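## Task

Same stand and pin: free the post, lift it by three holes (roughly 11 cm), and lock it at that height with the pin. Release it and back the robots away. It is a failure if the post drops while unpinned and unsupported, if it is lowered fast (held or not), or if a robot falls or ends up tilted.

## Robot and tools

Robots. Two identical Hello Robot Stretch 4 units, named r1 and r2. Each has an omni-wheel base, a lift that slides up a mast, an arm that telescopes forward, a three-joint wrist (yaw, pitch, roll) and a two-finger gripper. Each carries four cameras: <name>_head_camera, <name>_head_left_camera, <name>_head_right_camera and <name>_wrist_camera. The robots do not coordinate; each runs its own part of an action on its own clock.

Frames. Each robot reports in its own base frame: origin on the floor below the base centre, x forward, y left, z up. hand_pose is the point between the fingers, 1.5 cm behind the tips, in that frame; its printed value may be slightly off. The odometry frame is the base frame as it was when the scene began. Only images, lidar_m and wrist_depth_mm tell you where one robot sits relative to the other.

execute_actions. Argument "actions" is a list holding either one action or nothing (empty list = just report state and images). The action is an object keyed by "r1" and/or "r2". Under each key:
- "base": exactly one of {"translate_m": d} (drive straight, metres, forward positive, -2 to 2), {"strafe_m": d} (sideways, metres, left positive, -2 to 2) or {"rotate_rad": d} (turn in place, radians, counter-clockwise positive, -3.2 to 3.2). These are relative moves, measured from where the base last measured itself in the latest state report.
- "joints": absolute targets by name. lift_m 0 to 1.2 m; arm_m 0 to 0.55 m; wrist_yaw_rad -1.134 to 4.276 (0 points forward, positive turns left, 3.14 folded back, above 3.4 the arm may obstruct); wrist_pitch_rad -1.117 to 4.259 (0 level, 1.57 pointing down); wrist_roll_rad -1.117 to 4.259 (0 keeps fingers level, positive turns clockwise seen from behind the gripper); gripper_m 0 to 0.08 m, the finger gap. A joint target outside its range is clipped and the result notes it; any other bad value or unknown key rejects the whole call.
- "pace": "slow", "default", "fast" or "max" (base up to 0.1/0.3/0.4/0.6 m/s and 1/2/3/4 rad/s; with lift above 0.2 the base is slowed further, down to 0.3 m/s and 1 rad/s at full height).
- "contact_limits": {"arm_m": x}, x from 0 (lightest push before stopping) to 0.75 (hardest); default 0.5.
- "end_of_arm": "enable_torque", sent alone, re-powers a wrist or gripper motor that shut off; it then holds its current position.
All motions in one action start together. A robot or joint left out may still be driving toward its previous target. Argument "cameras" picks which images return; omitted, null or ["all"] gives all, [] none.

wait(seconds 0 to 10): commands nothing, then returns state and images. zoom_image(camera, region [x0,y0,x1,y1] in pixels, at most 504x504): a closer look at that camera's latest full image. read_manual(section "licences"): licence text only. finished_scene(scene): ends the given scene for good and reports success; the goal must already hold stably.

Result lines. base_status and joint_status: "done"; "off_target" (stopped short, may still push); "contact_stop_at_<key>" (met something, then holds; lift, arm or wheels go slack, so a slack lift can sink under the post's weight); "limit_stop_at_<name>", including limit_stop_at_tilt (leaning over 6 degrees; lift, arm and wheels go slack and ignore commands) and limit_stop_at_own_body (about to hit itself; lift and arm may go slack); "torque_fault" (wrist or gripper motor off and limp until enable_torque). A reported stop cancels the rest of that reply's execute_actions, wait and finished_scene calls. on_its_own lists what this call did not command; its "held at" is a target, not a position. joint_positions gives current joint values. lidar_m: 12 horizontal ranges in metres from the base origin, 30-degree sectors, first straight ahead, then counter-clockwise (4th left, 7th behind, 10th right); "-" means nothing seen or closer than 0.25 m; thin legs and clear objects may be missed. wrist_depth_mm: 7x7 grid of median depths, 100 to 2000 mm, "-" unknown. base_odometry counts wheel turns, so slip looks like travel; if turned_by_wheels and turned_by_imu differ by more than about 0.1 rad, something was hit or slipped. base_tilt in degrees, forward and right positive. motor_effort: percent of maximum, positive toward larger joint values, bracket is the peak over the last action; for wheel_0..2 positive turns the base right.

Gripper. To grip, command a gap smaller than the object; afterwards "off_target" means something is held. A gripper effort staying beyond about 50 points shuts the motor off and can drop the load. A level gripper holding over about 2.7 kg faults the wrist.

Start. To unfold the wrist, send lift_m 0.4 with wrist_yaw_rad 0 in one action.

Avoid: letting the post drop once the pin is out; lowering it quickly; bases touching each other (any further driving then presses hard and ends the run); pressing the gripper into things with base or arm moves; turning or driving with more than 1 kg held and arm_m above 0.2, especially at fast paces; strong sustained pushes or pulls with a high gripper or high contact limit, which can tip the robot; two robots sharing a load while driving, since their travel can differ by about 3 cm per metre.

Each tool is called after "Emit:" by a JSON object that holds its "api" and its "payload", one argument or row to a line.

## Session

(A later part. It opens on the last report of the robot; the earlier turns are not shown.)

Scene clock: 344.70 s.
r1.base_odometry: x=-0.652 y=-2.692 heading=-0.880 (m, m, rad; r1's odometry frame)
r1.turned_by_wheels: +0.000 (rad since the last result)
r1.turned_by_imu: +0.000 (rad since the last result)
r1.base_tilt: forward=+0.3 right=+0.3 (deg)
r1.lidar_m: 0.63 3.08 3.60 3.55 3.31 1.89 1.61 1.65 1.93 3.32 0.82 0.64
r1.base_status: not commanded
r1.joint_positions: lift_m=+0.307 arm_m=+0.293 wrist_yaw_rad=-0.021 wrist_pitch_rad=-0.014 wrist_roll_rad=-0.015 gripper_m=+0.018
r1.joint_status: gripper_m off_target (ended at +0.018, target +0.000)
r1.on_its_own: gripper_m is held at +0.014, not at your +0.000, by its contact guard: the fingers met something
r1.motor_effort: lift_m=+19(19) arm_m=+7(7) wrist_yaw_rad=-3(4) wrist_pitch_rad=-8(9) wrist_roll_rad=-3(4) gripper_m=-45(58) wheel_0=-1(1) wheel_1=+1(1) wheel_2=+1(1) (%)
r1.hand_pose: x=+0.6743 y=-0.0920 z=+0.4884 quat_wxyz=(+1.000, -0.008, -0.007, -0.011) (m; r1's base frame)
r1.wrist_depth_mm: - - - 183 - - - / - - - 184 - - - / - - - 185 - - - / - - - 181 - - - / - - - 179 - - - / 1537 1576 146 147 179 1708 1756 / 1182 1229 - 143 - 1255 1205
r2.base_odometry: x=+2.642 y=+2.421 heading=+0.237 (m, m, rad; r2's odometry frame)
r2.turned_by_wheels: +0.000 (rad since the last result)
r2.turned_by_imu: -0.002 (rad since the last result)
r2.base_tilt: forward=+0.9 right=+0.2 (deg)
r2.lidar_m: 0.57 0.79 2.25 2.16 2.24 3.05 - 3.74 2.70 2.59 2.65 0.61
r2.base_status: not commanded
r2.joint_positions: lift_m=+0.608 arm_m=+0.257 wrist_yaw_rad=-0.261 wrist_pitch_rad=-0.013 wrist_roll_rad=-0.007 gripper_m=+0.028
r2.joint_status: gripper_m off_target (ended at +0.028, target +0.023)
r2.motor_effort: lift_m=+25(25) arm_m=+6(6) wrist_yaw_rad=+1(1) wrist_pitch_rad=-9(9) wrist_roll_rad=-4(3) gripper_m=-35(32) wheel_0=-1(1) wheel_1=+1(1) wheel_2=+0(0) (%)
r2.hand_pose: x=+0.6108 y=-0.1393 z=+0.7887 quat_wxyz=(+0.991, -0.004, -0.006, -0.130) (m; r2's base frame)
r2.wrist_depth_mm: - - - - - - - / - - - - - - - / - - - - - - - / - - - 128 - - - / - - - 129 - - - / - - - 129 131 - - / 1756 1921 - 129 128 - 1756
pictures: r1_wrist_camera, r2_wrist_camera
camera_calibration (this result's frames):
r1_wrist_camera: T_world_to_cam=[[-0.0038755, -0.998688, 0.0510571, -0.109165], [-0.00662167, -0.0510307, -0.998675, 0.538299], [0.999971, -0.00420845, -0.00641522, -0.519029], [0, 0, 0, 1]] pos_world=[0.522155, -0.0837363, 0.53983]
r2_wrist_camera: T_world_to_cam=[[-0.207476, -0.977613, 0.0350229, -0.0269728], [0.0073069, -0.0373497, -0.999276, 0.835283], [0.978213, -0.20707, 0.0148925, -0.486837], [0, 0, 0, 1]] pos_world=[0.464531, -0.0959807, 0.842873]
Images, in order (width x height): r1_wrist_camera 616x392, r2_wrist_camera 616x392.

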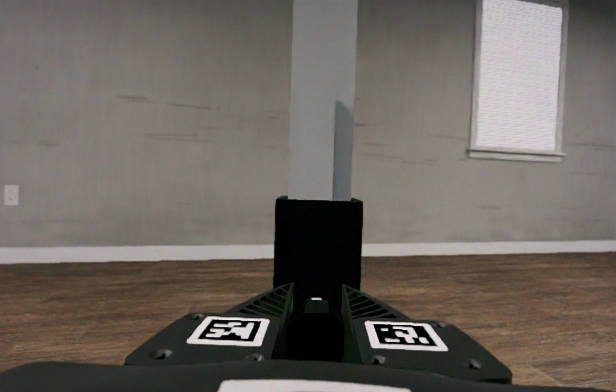

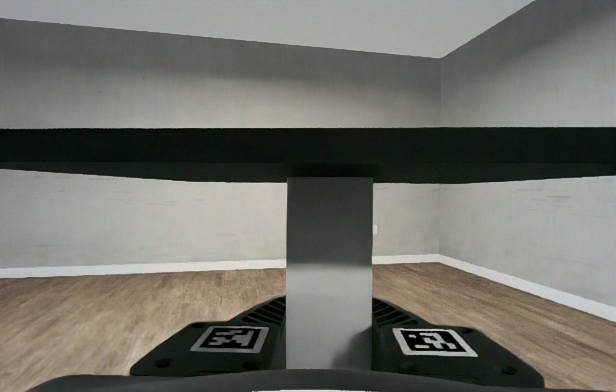

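Emit:
{"api": "execute_actions", "payload": {
  "actions": [
    {"r1": {"joints": {"arm_m": 0.278}, "pace": "slow", "contact_limits": {"arm_m": 0.6}}, "r2": {"joints": {"lift_m": 0.6135, "gripper_m": 0.0224}, "pace": "default"}}
  ],
  "cameras": ["r1_wrist_camera", "r2_wrist_camera", "r2_head_camera"]
}}

Scene clock: 356.90 s.
r1.base_odometry: x=-0.651 y=-2.692 heading=-0.880 (m, m, rad; r1's odometry frame)
r1.turned_by_wheels: +0.000 (rad since the last result)
r1.turned_by_imu: -0.001 (rad since the last result)
r1.base_tilt: forward=+0.2 right=+0.6 (deg)
r1.lidar_m: 0.63 3.08 3.58 3.55 3.31 1.89 1.61 1.59 1.94 3.34 0.81 0.66
r1.base_status: not commanded
r1.joint_positions: lift_m=+0.307 arm_m=+0.282 wrist_yaw_rad=-0.012 wrist_pitch_rad=-0.012 wrist_roll_rad=-0.016 gripper_m=+0.018
r1.joint_status: all done
r1.on_its_own: gripper_m is held at +0.014, not at your +0.000, by its contact guard: the fingers met something; wrist_yaw_rad is at rest, and its effort (-32) is outside its rest range (-13 to +13)
r1.motor_effort: lift_m=+19(19) arm_m=-21(20) wrist_yaw_rad=-32(33) wrist_pitch_rad=-13(14) wrist_roll_rad=-1(3) gripper_m=-44(45) wheel_0=-11(11) wheel_1=-5(5) wheel_2=+14(14) (%)
r1.contact_limits: arm_m 0.6
r1.hand_pose: x=+0.6642 y=-0.0899 z=+0.4879 quat_wxyz=(+1.000, -0.008, -0.006, -0.006) (m; r1's base frame)
r1.wrist_depth_mm: - - - 192 - - - / - - - 193 - - - / - - - 194 - - - / - - - 195 - - - / - - - 187 - - - / 1537 1576 146 147 188 1708 1808 / 1160 1229 - 147 - 1281 1205
r2.base_odometry: x=+2.642 y=+2.421 heading=+0.237 (m, m, rad; r2's odometry frame)
r2.turned_by_wheels: +0.000 (rad since the last result)
r2.turned_by_imu: -0.002 (rad since the last result)
r2.base_tilt: forward=+0.9 right=+0.2 (deg)
r2.lidar_m: 0.58 0.78 2.27 2.15 2.24 3.05 - 3.74 2.70 2.57 2.66 0.60
r2.base_status: not commanded
r2.joint_positions: lift_m=+0.613 arm_m=+0.257 wrist_yaw_rad=-0.260 wrist_pitch_rad=-0.007 wrist_roll_rad=-0.008 gripper_m=+0.028
r2.joint_status: gripper_m off_target (ended at +0.028, target +0.022); the others done
r2.on_its_own: wrist_pitch_rad is at rest, and its effort (-26) is outside its rest range (-23 to +23)
r2.motor_effort: lift_m=+29(32) arm_m=+5(6) wrist_yaw_rad=+0(0) wrist_pitch_rad=-26(27) wrist_roll_rad=+0(3) gripper_m=-35(35) wheel_0=-1(1) wheel_1=+1(1) wheel_2=+0(0) (%)
r2.hand_pose: x=+0.6109 y=-0.1392 z=+0.7927 quat_wxyz=(+0.992, -0.004, -0.003, -0.130) (m; r2's base frame)
r2.wrist_depth_mm: - - - - - - - / - - - - - - - / - - - - - - - / - - - 128 - - - / - - - 129 - - - / - - - 129 131 - - / 1661 1863 - 129 128 - 1808
pictures: r1_wrist_camera, r2_head_camera, r2_wrist_camera
camera_calibration (this result's frames):
r1_wrist_camera: T_world_to_cam=[[0.00604069, -0.998641, 0.0517749, -0.114041], [-0.00814092, -0.0518232, -0.998623, 0.538821], [0.999949, 0.00561088, -0.0084429, -0.507012], [0, 0, 0, 1]] pos_world=[0.512061, -0.0831174, 0.539703]
r2_wrist_camera: T_world_to_cam=[[-0.207121, -0.977656, 0.0358967, -0.0279667], [0.00157299, -0.0370251, -0.999313, 0.842768], [0.978314, -0.206923, 0.00920654, -0.482574], [0, 0, 0, 1]] pos_world=[0.46499, -0.0959937, 0.847636]
Images, in order (width x height): r1_wrist_camera 616x392, r2_head_camera 420x560, r2_wrist_camera 616x392.

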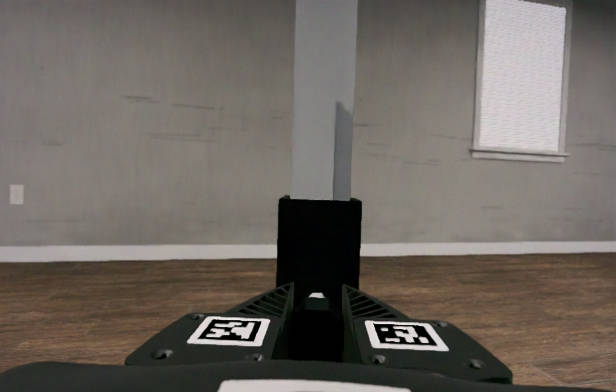

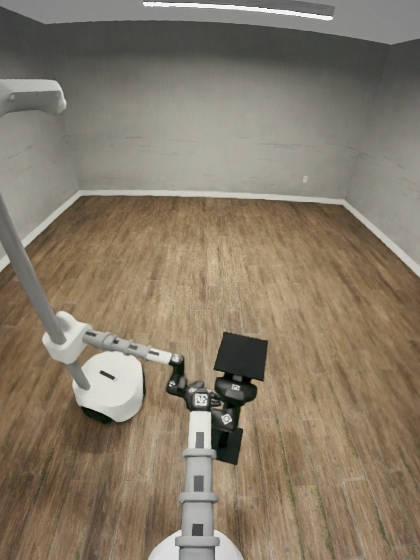

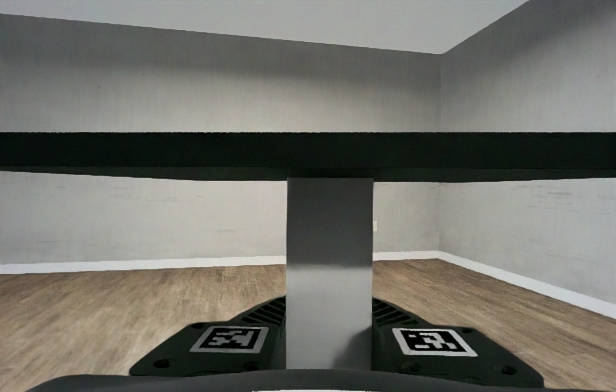

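Emit:
{"api": "execute_actions", "payload": {
  "actions": [
    {"r2": {"joints": {"lift_m": 0.621}, "pace": "fast"}}
  ],
  "cameras": ["r1_wrist_camera", "r2_wrist_camera"]
}}

Scene clock: 362.77 s.
r1.base_odometry: x=-0.651 y=-2.692 heading=-0.880 (m, m, rad; r1's odometry frame)
r1.turned_by_wheels: +0.000 (rad since the last result)
r1.turned_by_imu: +0.000 (rad since the last result)
r1.base_tilt: forward=+0.3 right=+0.4 (deg)
r1.lidar_m: 0.61 3.07 3.60 3.57 3.31 1.88 1.62 1.61 1.92 3.33 0.80 0.65
r1.base_status: not commanded
r1.joint_positions: lift_m=+0.307 arm_m=+0.282 wrist_yaw_rad=-0.012 wrist_pitch_rad=-0.012 wrist_roll_rad=-0.016 gripper_m=+0.018
r1.joint_status: not commanded
r1.on_its_own: gripper_m is held at +0.014, not at your +0.000, by its contact guard: the fingers met something; wrist_yaw_rad is at rest, and its effort (-32) is outside its rest range (-13 to +13)
r1.motor_effort: lift_m=+19(19) arm_m=-21(21) wrist_yaw_rad=-32(31) wrist_pitch_rad=-14(15) wrist_roll_rad=-1(0) gripper_m=-44(44) wheel_0=-11(11) wheel_1=-5(5) wheel_2=+14(14) (%)
r1.hand_pose: x=+0.6642 y=-0.0899 z=+0.4879 quat_wxyz=(+1.000, -0.008, -0.006, -0.006) (m; r1's base frame)
r1.wrist_depth_mm: - - - 192 - - - / - - - 193 - - - / - - - 194 - - - / - - - 195 - - - / - - - 187 - - - / 1576 1576 146 147 187 1756 1756 / 1160 1205 - 147 - 1255 1182
r2.base_odometry: x=+2.642 y=+2.421 heading=+0.237 (m, m, rad; r2's odometry frame)
r2.turned_by_wheels: +0.000 (rad since the last result)
r2.turned_by_imu: -0.001 (rad since the last result)
r2.base_tilt: forward=+0.9 right=+0.1 (deg)
r2.lidar_m: 0.57 0.80 2.28 2.16 2.23 3.05 - 3.74 2.71 2.57 2.67 0.60
r2.base_status: not commanded
r2.joint_positions: lift_m=+0.620 arm_m=+0.257 wrist_yaw_rad=-0.260 wrist_pitch_rad=-0.007 wrist_roll_rad=-0.008 gripper_m=+0.028
r2.joint_status: all done
r2.on_its_own: wrist_pitch_rad is at rest, and its effort (-27) is outside its rest range (-23 to +23)
r2.motor_effort: lift_m=+29(34) arm_m=+5(6) wrist_yaw_rad=+0(0) wrist_pitch_rad=-27(29) wrist_roll_rad=+2(1) gripper_m=-33(35) wheel_0=+0(1) wheel_1=+1(1) wheel_2=+0(0) (%)
r2.hand_pose: x=+0.6109 y=-0.1392 z=+0.8001 quat_wxyz=(+0.992, -0.005, -0.003, -0.130) (m; r2's base frame)
r2.wrist_depth_mm: - - - - - - - / - - - - - - - / - - - - - - - / - - - 128 - - - / - - - 128 - - - / - - - 129 131 - - / 1708 1863 - 129 128 - 1756
pictures: r1_wrist_camera, r2_wrist_camera
camera_calibration (this result's frames):
r1_wrist_camera: T_world_to_cam=[[0.00604073, -0.998641, 0.0517748, -0.114041], [-0.00814096, -0.0518232, -0.998623, 0.538821], [0.999949, 0.00561091, -0.00844294, -0.507012], [0, 0, 0, 1]] pos_world=[0.512061, -0.0831174, 0.539703]
r2_wrist_camera: T_world_to_cam=[[-0.207094, -0.977656, 0.0360712, -0.0283842], [0.00119711, -0.0371237, -0.99931, 0.850463], [0.97832, -0.206908, 0.00885846, -0.482388], [0, 0, 0, 1]] pos_world=[0.465034, -0.0959876, 0.855173]
Images, in order (width x height): r1_wrist_camera 616x392, r2_wrist_camera 616x392.

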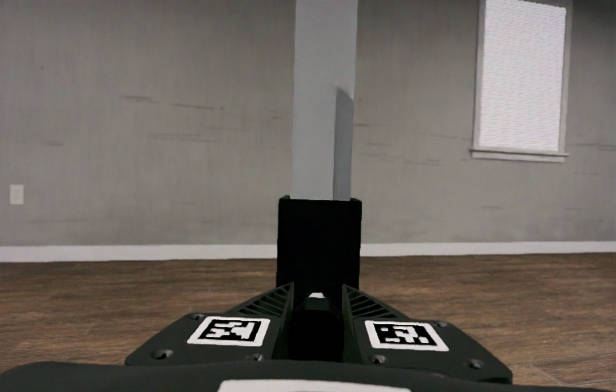

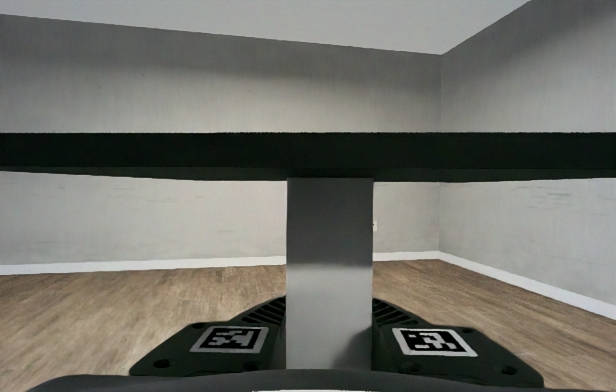

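Emit:
{"api": "execute_actions", "payload": {
  "actions": [
    {"r2": {"joints": {"lift_m": 0.712}, "pace": "fast"}}
  ],
  "cameras": ["r1_wrist_camera", "r2_wrist_camera"]
}}

Scene clock: 385.93 s.
r1.base_odometry: x=-0.651 y=-2.692 heading=-0.880 (m, m, rad; r1's odometry frame)
r1.turned_by_wheels: +0.000 (rad since the last result)
r1.turned_by_imu: +0.000 (rad since the last result)
r1.base_tilt: forward=+0.3 right=+0.5 (deg)
r1.lidar_m: 0.59 3.09 3.57 3.56 3.31 1.88 1.62 1.61 1.93 3.30 0.82 0.66
r1.base_status: not commanded
r1.joint_positions: lift_m=+0.307 arm_m=+0.282 wrist_yaw_rad=-0.012 wrist_pitch_rad=-0.012 wrist_roll_rad=-0.016 gripper_m=+0.018
r1.joint_status: not commanded
r1.on_its_own: gripper_m is held at +0.014, not at your +0.000, by its contact guard: the fingers met something; wrist_yaw_rad is at rest, and its effort (-32) is outside its rest range (-13 to +13)
r1.motor_effort: lift_m=+19(19) arm_m=-21(21) wrist_yaw_rad=-32(31) wrist_pitch_rad=-14(14) wrist_roll_rad=+0(0) gripper_m=-44(45) wheel_0=-11(12) wheel_1=-5(5) wheel_2=+14(14) (%)
r1.hand_pose: x=+0.6642 y=-0.0899 z=+0.4879 quat_wxyz=(+1.000, -0.008, -0.006, -0.006) (m; r1's base frame)
r1.wrist_depth_mm: - - - 191 - - - / - - - 193 - - - / - - - 193 - - - / - - - 194 - - - / - - - 187 - - - / 1537 1576 146 147 187 1708 1808 / 1160 1205 - 147 - 1255 1205
r2.base_odometry: x=+2.642 y=+2.421 heading=+0.237 (m, m, rad; r2's odometry frame)
r2.turned_by_wheels: +0.000 (rad since the last result)
r2.turned_by_imu: -0.002 (rad since the last result)
r2.base_tilt: forward=+0.9 right=+0.2 (deg)
r2.lidar_m: 0.58 0.79 2.25 2.17 2.25 3.04 - 3.75 2.69 2.58 2.65 0.60
r2.base_status: not commanded
r2.joint_positions: lift_m=+0.711 arm_m=+0.257 wrist_yaw_rad=-0.261 wrist_pitch_rad=-0.007 wrist_roll_rad=-0.008 gripper_m=+0.028
r2.joint_status: all done
r2.on_its_own: wrist_pitch_rad is at rest, and its effort (-28) is outside its rest range (-23 to +23)
r2.motor_effort: lift_m=+29(31) arm_m=+5(5) wrist_yaw_rad=+1(2) wrist_pitch_rad=-28(29) wrist_roll_rad=+1(1) gripper_m=-35(36) wheel_0=-1(1) wheel_1=+0(1) wheel_2=+0(0) (%)
r2.hand_pose: x=+0.6109 y=-0.1393 z=+0.8911 quat_wxyz=(+0.992, -0.005, -0.003, -0.130) (m; r2's base frame)
r2.wrist_depth_mm: - - - - - - - / - - - - - - - / - - - - - - - / - - - 128 - - - / - - - 128 - - - / - - - 129 131 - - / 1921 - - 129 128 - 1921
pictures: r1_wrist_camera, r2_wrist_camera
camera_calibration (this result's frames):
r1_wrist_camera: T_world_to_cam=[[0.00604073, -0.998641, 0.0517747, -0.114041], [-0.00814093, -0.051823, -0.998623, 0.538821], [0.999949, 0.00561092, -0.00844291, -0.507012], [0, 0, 0, 1]] pos_world=[0.512061, -0.0831174, 0.539703]
r2_wrist_camera: T_world_to_cam=[[-0.207166, -0.977638, 0.036143, -0.0316976], [0.000870054, -0.0371286, -0.99931, 0.941525], [0.978305, -0.206992, 0.00854238, -0.482914], [0, 0, 0, 1]] pos_world=[0.465051, -0.0959905, 0.946146]
Images, in order (width x height): r1_wrist_camera 616x392, r2_wrist_camera 616x392.

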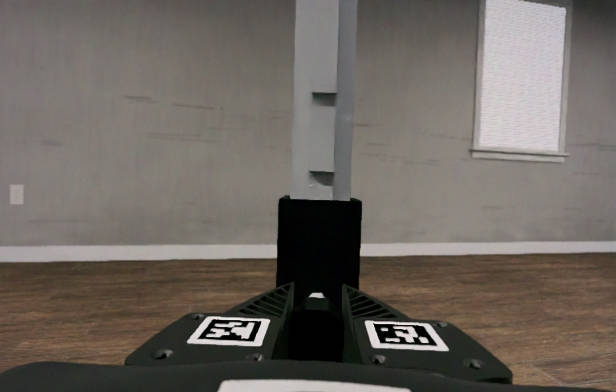

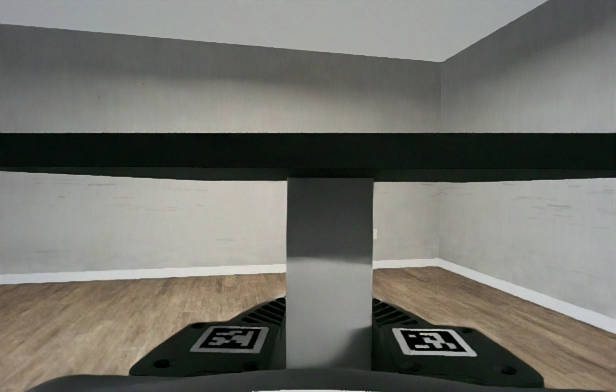

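Emit:
{"api": "execute_actions", "payload": {
  "actions": [
    {"r1": {"joints": {"gripper_m": 0.045, "arm_m": 0.284}, "pace": "fast"}, "r2": {"joints": {"lift_m": 0.7305}, "pace": "slow"}}
  ],
  "cameras": ["r1_wrist_camera", "r2_wrist_camera", "r1_head_camera"]
}}

Scene clock: 393.00 s.
r1.base_odometry: x=-0.652 y=-2.692 heading=-0.880 (m, m, rad; r1's odometry frame)
r1.turned_by_wheels: +0.000 (rad since the last result)
r1.turned_by_imu: +0.000 (rad since the last result)
r1.base_tilt: forward=+0.3 right=+0.4 (deg)
r1.lidar_m: 0.62 3.09 3.59 3.56 3.33 1.91 1.62 1.63 1.94 3.29 0.80 0.62
r1.base_status: not commanded
r1.joint_positions: lift_m=+0.307 arm_m=+0.284 wrist_yaw_rad=-0.022 wrist_pitch_rad=-0.014 wrist_roll_rad=-0.016 gripper_m=+0.045
r1.joint_status: all done
r1.motor_effort: lift_m=+19(19) arm_m=+3(16) wrist_yaw_rad=-3(31) wrist_pitch_rad=-9(14) wrist_roll_rad=+1(1) gripper_m=+0(46) wheel_0=-2(11) wheel_1=-1(5) wheel_2=+1(14) (%)
r1.hand_pose: x=+0.6651 y=-0.0920 z=+0.4883 quat_wxyz=(+1.000, -0.008, -0.007, -0.011) (m; r1's base frame)
r1.wrist_depth_mm: - - - 191 - - - / - - - 193 - - - / - - - 194 - - - / - - - 190 - - - / - - - 188 - - - / 1537 1576 146 188 161 1708 1808 / 1160 - - 189 144 - 1281
r2.base_odometry: x=+2.642 y=+2.421 heading=+0.237 (m, m, rad; r2's odometry frame)
r2.turned_by_wheels: +0.000 (rad since the last result)
r2.turned_by_imu: -0.002 (rad since the last result)
r2.base_tilt: forward=+0.9 right=+0.2 (deg)
r2.lidar_m: 0.58 0.77 2.27 2.16 2.24 3.05 - 3.74 2.69 2.58 2.66 0.60
r2.base_status: not commanded
r2.joint_positions: lift_m=+0.730 arm_m=+0.257 wrist_yaw_rad=-0.261 wrist_pitch_rad=-0.004 wrist_roll_rad=-0.008 gripper_m=+0.028
r2.joint_status: all done
r2.on_its_own: wrist_pitch_rad is at rest, and its effort (-35) is outside its rest range (-23 to +23)
r2.motor_effort: lift_m=+30(37) arm_m=+5(5) wrist_yaw_rad=+0(0) wrist_pitch_rad=-35(40) wrist_roll_rad=+2(2) gripper_m=-34(36) wheel_0=-1(1) wheel_1=+0(1) wheel_2=+1(0) (%)
r2.hand_pose: x=+0.6109 y=-0.1393 z=+0.9089 quat_wxyz=(+0.992, -0.004, -0.002, -0.130) (m; r2's base frame)
r2.wrist_depth_mm: - - - - - - - / - - - - - - - / - - - - - - - / - - - 128 - - - / - - - 128 - - - / - - - 129 131 - - / 1983 - - 129 128 - 1983
pictures: r1_head_camera, r1_wrist_camera, r2_wrist_camera
camera_calibration (this result's frames):
r1_wrist_camera: T_world_to_cam=[[-0.00404427, -0.998627, 0.0522239, -0.109685], [-0.00691257, -0.0521952, -0.998613, 0.538236], [0.999968, -0.00439966, -0.00669199, -0.50971], [0, 0, 0, 1]] pos_world=[0.512971, -0.0836835, 0.539807]
r2_wrist_camera: T_world_to_cam=[[-0.207057, -0.977675, 0.0357596, -0.0320591], [-0.00163234, -0.0362064, -0.999343, 0.961015], [0.978328, -0.206979, 0.00590088, -0.480692], [0, 0, 0, 1]] pos_world=[0.465205, -0.0960419, 0.964367]
Images, in order (width x height): r1_head_camera 420x560, r1_wrist_camera 616x392, r2_wrist_camera 616x392.

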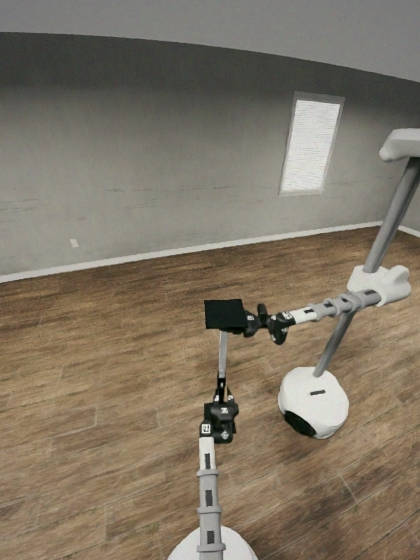

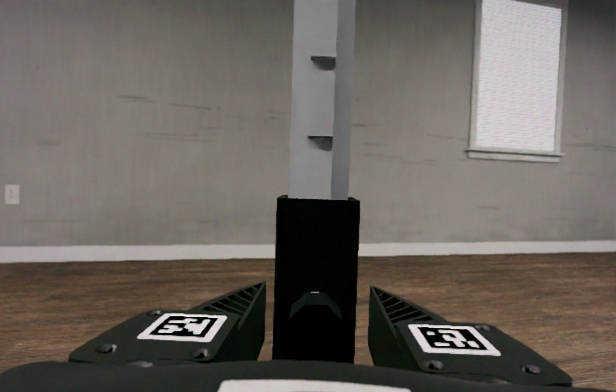

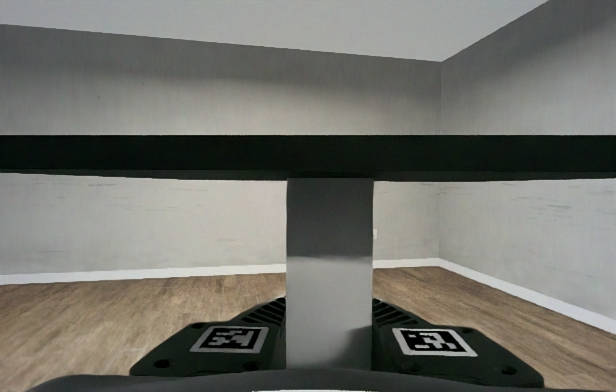

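Emit:
{"api": "execute_actions", "payload": {
  "actions": [
    {"r2": {"joints": {"lift_m": 0.7215}, "pace": "slow"}}
  ],
  "cameras": ["r1_wrist_camera", "r2_wrist_camera"]
}}

Scene clock: 397.93 s.
r1.base_odometry: x=-0.652 y=-2.692 heading=-0.880 (m, m, rad; r1's odometry frame)
r1.turned_by_wheels: +0.000 (rad since the last result)
r1.turned_by_imu: +0.000 (rad since the last result)
r1.base_tilt: forward=+0.3 right=+0.3 (deg)
r1.lidar_m: 0.61 3.09 3.58 3.54 3.30 1.90 1.61 1.62 1.92 3.33 0.83 0.64
r1.base_status: not commanded
r1.joint_positions: lift_m=+0.307 arm_m=+0.284 wrist_yaw_rad=-0.022 wrist_pitch_rad=-0.014 wrist_roll_rad=-0.016 gripper_m=+0.045
r1.joint_status: not commanded
r1.motor_effort: lift_m=+19(19) arm_m=+3(3) wrist_yaw_rad=-2(3) wrist_pitch_rad=-10(9) wrist_roll_rad=+1(0) gripper_m=+0(0) wheel_0=-2(2) wheel_1=-1(1) wheel_2=+1(1) (%)
r1.hand_pose: x=+0.6651 y=-0.0920 z=+0.4883 quat_wxyz=(+1.000, -0.008, -0.007, -0.011) (m; r1's base frame)
r1.wrist_depth_mm: - - - 192 - - - / - - - 193 - - - / - - - 194 - - - / - - - 190 - - - / - - - 188 - - - / 1537 1576 146 189 161 1756 1756 / 1160 - - 189 143 - 1281
r2.base_odometry: x=+2.642 y=+2.421 heading=+0.237 (m, m, rad; r2's odometry frame)
r2.turned_by_wheels: +0.000 (rad since the last result)
r2.turned_by_imu: -0.001 (rad since the last result)
r2.base_tilt: forward=+0.9 right=+0.2 (deg)
r2.lidar_m: 0.58 0.79 2.26 2.16 2.23 3.03 - 3.74 2.70 2.57 2.66 0.62
r2.base_status: not commanded
r2.joint_positions: lift_m=+0.722 arm_m=+0.257 wrist_yaw_rad=-0.262 wrist_pitch_rad=-0.013 wrist_roll_rad=-0.007 gripper_m=+0.028
r2.joint_status: all done
r2.motor_effort: lift_m=+16(28) arm_m=+5(5) wrist_yaw_rad=+3(4) wrist_pitch_rad=-11(35) wrist_roll_rad=-2(3) gripper_m=-36(38) wheel_0=-1(1) wheel_1=+0(0) wheel_2=+1(0) (%)
r2.hand_pose: x=+0.6108 y=-0.1394 z=+0.9029 quat_wxyz=(+0.991, -0.004, -0.006, -0.130) (m; r2's base frame)
r2.wrist_depth_mm: - - - - - - - / - - - - - - - / - - - - - - - / - - - 128 - - - / - - - 129 - - - / - - - 129 131 - - / - - - 129 128 - -
pictures: r1_wrist_camera, r2_wrist_camera
camera_calibration (this result's frames):
r1_wrist_camera: T_world_to_cam=[[-0.00404428, -0.998627, 0.0522237, -0.109685], [-0.00691251, -0.052195, -0.998613, 0.538236], [0.999968, -0.00439967, -0.00669193, -0.50971], [0, 0, 0, 1]] pos_world=[0.512971, -0.0836835, 0.539807]
r2_wrist_camera: T_world_to_cam=[[-0.208364, -0.97742, 0.0351459, -0.0306698], [0.00691932, -0.0374069, -0.999276, 0.949533], [0.978027, -0.20797, 0.0145573, -0.488309], [0, 0, 0, 1]] pos_world=[0.464618, -0.0960117, 0.957032]
Images, in order (width x height): r1_wrist_camera 616x392, r2_wrist_camera 616x392.

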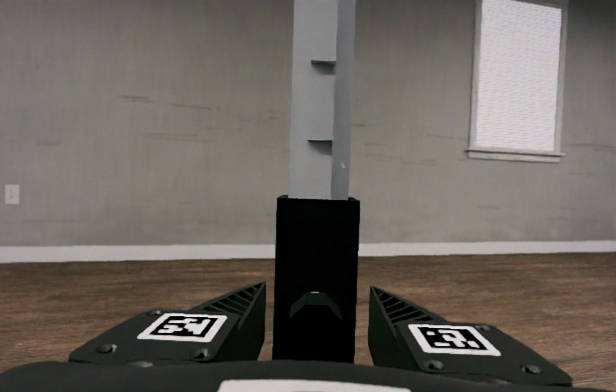

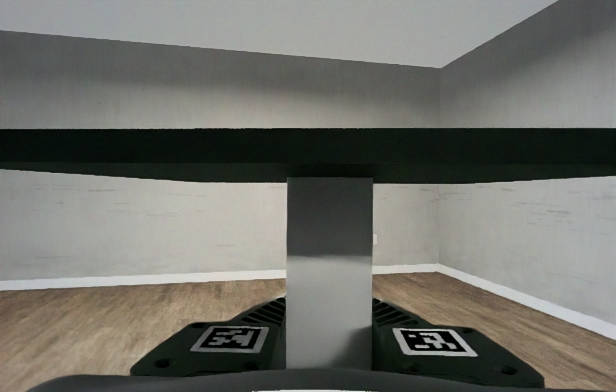

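Emit:
{"api": "execute_actions", "payload": {
  "actions": [
    {"r2": {"joints": {"gripper_m": 0.05}, "pace": "fast"}}
  ],
  "cameras": ["r1_wrist_camera"]
}}

Emit:
{"api": "execute_actions", "payload": {
  "actions": [
    {"r1": {"base": {"translate_m": -0.25}, "joints": {"arm_m": 0.0}, "pace": "max"}, "r2": {"base": {"translate_m": -0.25}, "joints": {"arm_m": 0.0, "gripper_m": 0.08}, "pace": "max"}}
  ],
  "cameras": ["r1_wrist_camera", "r2_wrist_camera", "r1_head_camera", "r2_head_camera"]
}}

Scene clock: 410.07 s.
r1.base_odometry: x=-0.652 y=-2.692 heading=-0.880 (m, m, rad; r1's odometry frame)
r1.turned_by_wheels: +0.000 (rad since the last result)
r1.turned_by_imu: +0.000 (rad since the last result)
r1.base_tilt: forward=+0.2 right=+0.3 (deg)
r1.lidar_m: 0.63 3.08 3.58 3.54 3.31 1.92 1.61 1.63 1.92 3.34 0.80 0.65
r1.base_status: not commanded
r1.joint_positions: lift_m=+0.307 arm_m=+0.284 wrist_yaw_rad=-0.022 wrist_pitch_rad=-0.014 wrist_roll_rad=-0.016 gripper_m=+0.045
r1.joint_status: not commanded
r1.motor_effort: lift_m=+19(19) arm_m=+3(3) wrist_yaw_rad=-2(3) wrist_pitch_rad=-9(9) wrist_roll_rad=+0(0) gripper_m=+0(0) wheel_0=-2(1) wheel_1=-1(1) wheel_2=+1(1) (%)
r1.hand_pose: x=+0.6651 y=-0.0920 z=+0.4883 quat_wxyz=(+1.000, -0.008, -0.007, -0.011) (m; r1's base frame)
r1.wrist_depth_mm: - - - 191 - - - / - - - 193 - - - / - - - 194 - - - / - - - 190 - - - / - - - 187 - - - / 1537 1576 146 189 161 1708 1756 / 1160 - - 190 144 - 1281
r2.base_odometry: x=+2.642 y=+2.421 heading=+0.237 (m, m, rad; r2's odometry frame)
r2.turned_by_wheels: +0.000 (rad since the last result)
r2.turned_by_imu: -0.002 (rad since the last result)
r2.base_tilt: forward=+0.9 right=+0.3 (deg)
r2.lidar_m: 0.58 0.79 2.25 2.16 2.23 3.04 - 3.72 2.71 2.59 2.66 0.61
r2.base_status: not commanded
r2.joint_positions: lift_m=+0.722 arm_m=+0.257 wrist_yaw_rad=-0.260 wrist_pitch_rad=-0.013 wrist_roll_rad=-0.008 gripper_m=+0.050
r2.joint_status: all done
r2.motor_effort: lift_m=+17(17) arm_m=+5(5) wrist_yaw_rad=-1(4) wrist_pitch_rad=-9(11) wrist_roll_rad=-2(2) gripper_m=+0(38) wheel_0=-1(1) wheel_1=+0(1) wheel_2=+0(0) (%)
r2.hand_pose: x=+0.6110 y=-0.1392 z=+0.9029 quat_wxyz=(+0.992, -0.005, -0.006, -0.130) (m; r2's base frame)
r2.wrist_depth_mm: - - - - - - - / - - - - - - - / - - - - - - - / - - - 128 - - - / - - - 129 - - - / - - - 129 136 - - / - - - 129 128 - -
pictures: r1_wrist_camera
camera_calibration (this result's frames):
r1_wrist_camera: T_world_to_cam=[[-0.00404418, -0.998627, 0.0522238, -0.109685], [-0.00691249, -0.0521951, -0.998613, 0.538236], [0.999968, -0.00439957, -0.00669191, -0.50971], [0, 0, 0, 1]] pos_world=[0.512971, -0.0836835, 0.539807]
Images, in order (width x height): r1_wrist_camera 616x392.

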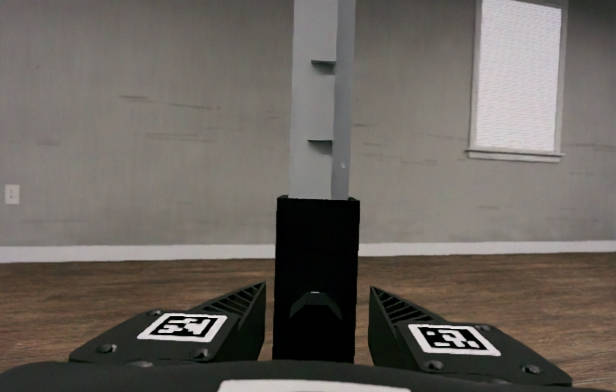

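Scene clock: 412.00 s.
r1.base_odometry: x=-0.811 y=-2.499 heading=-0.880 (m, m, rad; r1's odometry frame)
r1.turned_by_wheels: +0.000 (rad since the last result)
r1.turned_by_imu: +0.000 (rad since the last result)
r1.base_tilt: forward=+0.3 right=+0.3 (deg)
r1.lidar_m: 0.87 3.33 3.87 3.49 2.79 1.58 1.33 1.37 1.62 2.86 1.22 1.16
r1.base_status: done
r1.joint_positions: lift_m=+0.307 arm_m=+0.002 wrist_yaw_rad=-0.022 wrist_pitch_rad=-0.014 wrist_roll_rad=-0.016 gripper_m=+0.045
r1.joint_status: all done
r1.motor_effort: lift_m=+19(19) arm_m=-7(7) wrist_yaw_rad=-2(0) wrist_pitch_rad=-9(9) wrist_roll_rad=+0(1) gripper_m=-1(0) wheel_0=+1(6) wheel_1=+0(6) wheel_2=+0(13) (%)
r1.hand_pose: x=+0.3832 y=-0.0921 z=+0.4884 quat_wxyz=(+1.000, -0.008, -0.007, -0.011) (m; r1's base frame)
r1.wrist_depth_mm: - - - - - - 891 / - - - - - - - / - - - - - - - / - - - - - - - / - - - - - - - / 1537 1618 146 1537 161 1708 1808 / 1160 - - 1229 144 - 1205
r2.base_odometry: x=+2.399 y=+2.362 heading=+0.237 (m, m, rad; r2's odometry frame)
r2.turned_by_wheels: +0.000 (rad since the last result)
r2.turned_by_imu: +0.000 (rad since the last result)
r2.base_tilt: forward=+0.9 right=+0.2 (deg)
r2.lidar_m: 0.77 1.06 2.25 2.15 2.24 3.05 4.20 3.74 2.70 2.59 2.67 3.59
r2.base_status: done
r2.joint_positions: lift_m=+0.722 arm_m=+0.001 wrist_yaw_rad=-0.260 wrist_pitch_rad=-0.013 wrist_roll_rad=-0.008 gripper_m=+0.080
r2.joint_status: all done
r2.motor_effort: lift_m=+18(18) arm_m=-6(7) wrist_yaw_rad=-1(3) wrist_pitch_rad=-10(10) wrist_roll_rad=+0(2) gripper_m=+0(0) wheel_0=+1(3) wheel_1=+1(8) wheel_2=+0(12) (%)
r2.hand_pose: x=+0.3550 y=-0.1392 z=+0.9028 quat_wxyz=(+0.992, -0.005, -0.006, -0.130) (m; r2's base frame)
r2.wrist_depth_mm: - - - - - - - / - - - - - - - / - - - - - - - / - - - - - - - / - - - - - - - / - - 627 - - - - / - - 136 - - 109 -
pictures: r1_head_camera, r1_wrist_camera, r2_head_camera, r2_wrist_camera
camera_calibration (this result's frames):
r1_wrist_camera: T_world_to_cam=[[-0.00468833, -0.998624, 0.0522264, -0.110715], [-0.00674097, -0.0521943, -0.998614, 0.536259], [0.999966, -0.00503389, -0.006487, -0.227959], [0, 0, 0, 1]] pos_world=[0.231047, -0.0837204, 0.539819]
r2_wrist_camera: T_world_to_cam=[[-0.207082, -0.977665, 0.0358812, -0.0848866], [0.00716933, -0.0381917, -0.999245, 0.951061], [0.978297, -0.206668, 0.014918, -0.238306], [0, 0, 0, 1]] pos_world=[0.208737, -0.0959183, 0.956944]
Images, in order (width x height): r1_head_camera 420x560, r1_wrist_camera 616x392, r2_head_camera 420x560, r2_wrist_camera 616x392.

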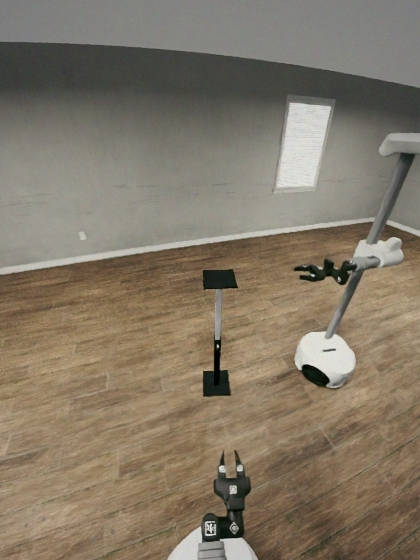

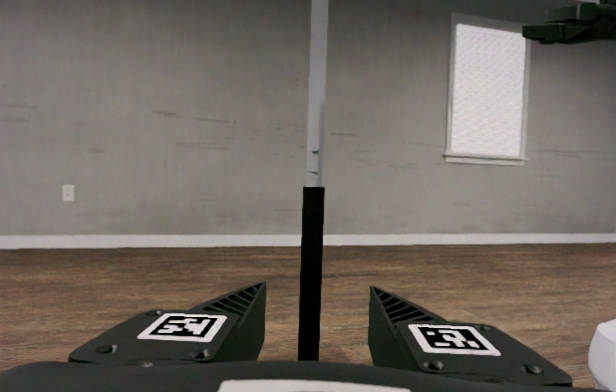

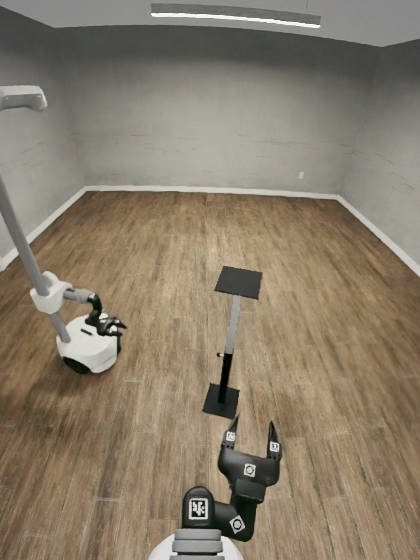

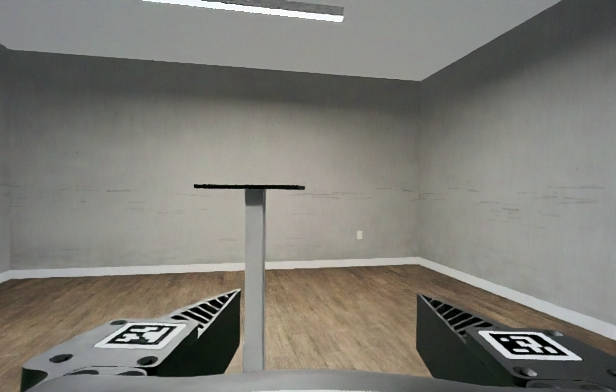

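The post is locked 11.4 cm higher and both robots are clear.

Emit:
{"api": "finished_scene", "payload": {
  "scene": 2
}}

The scene is finished: the task was done.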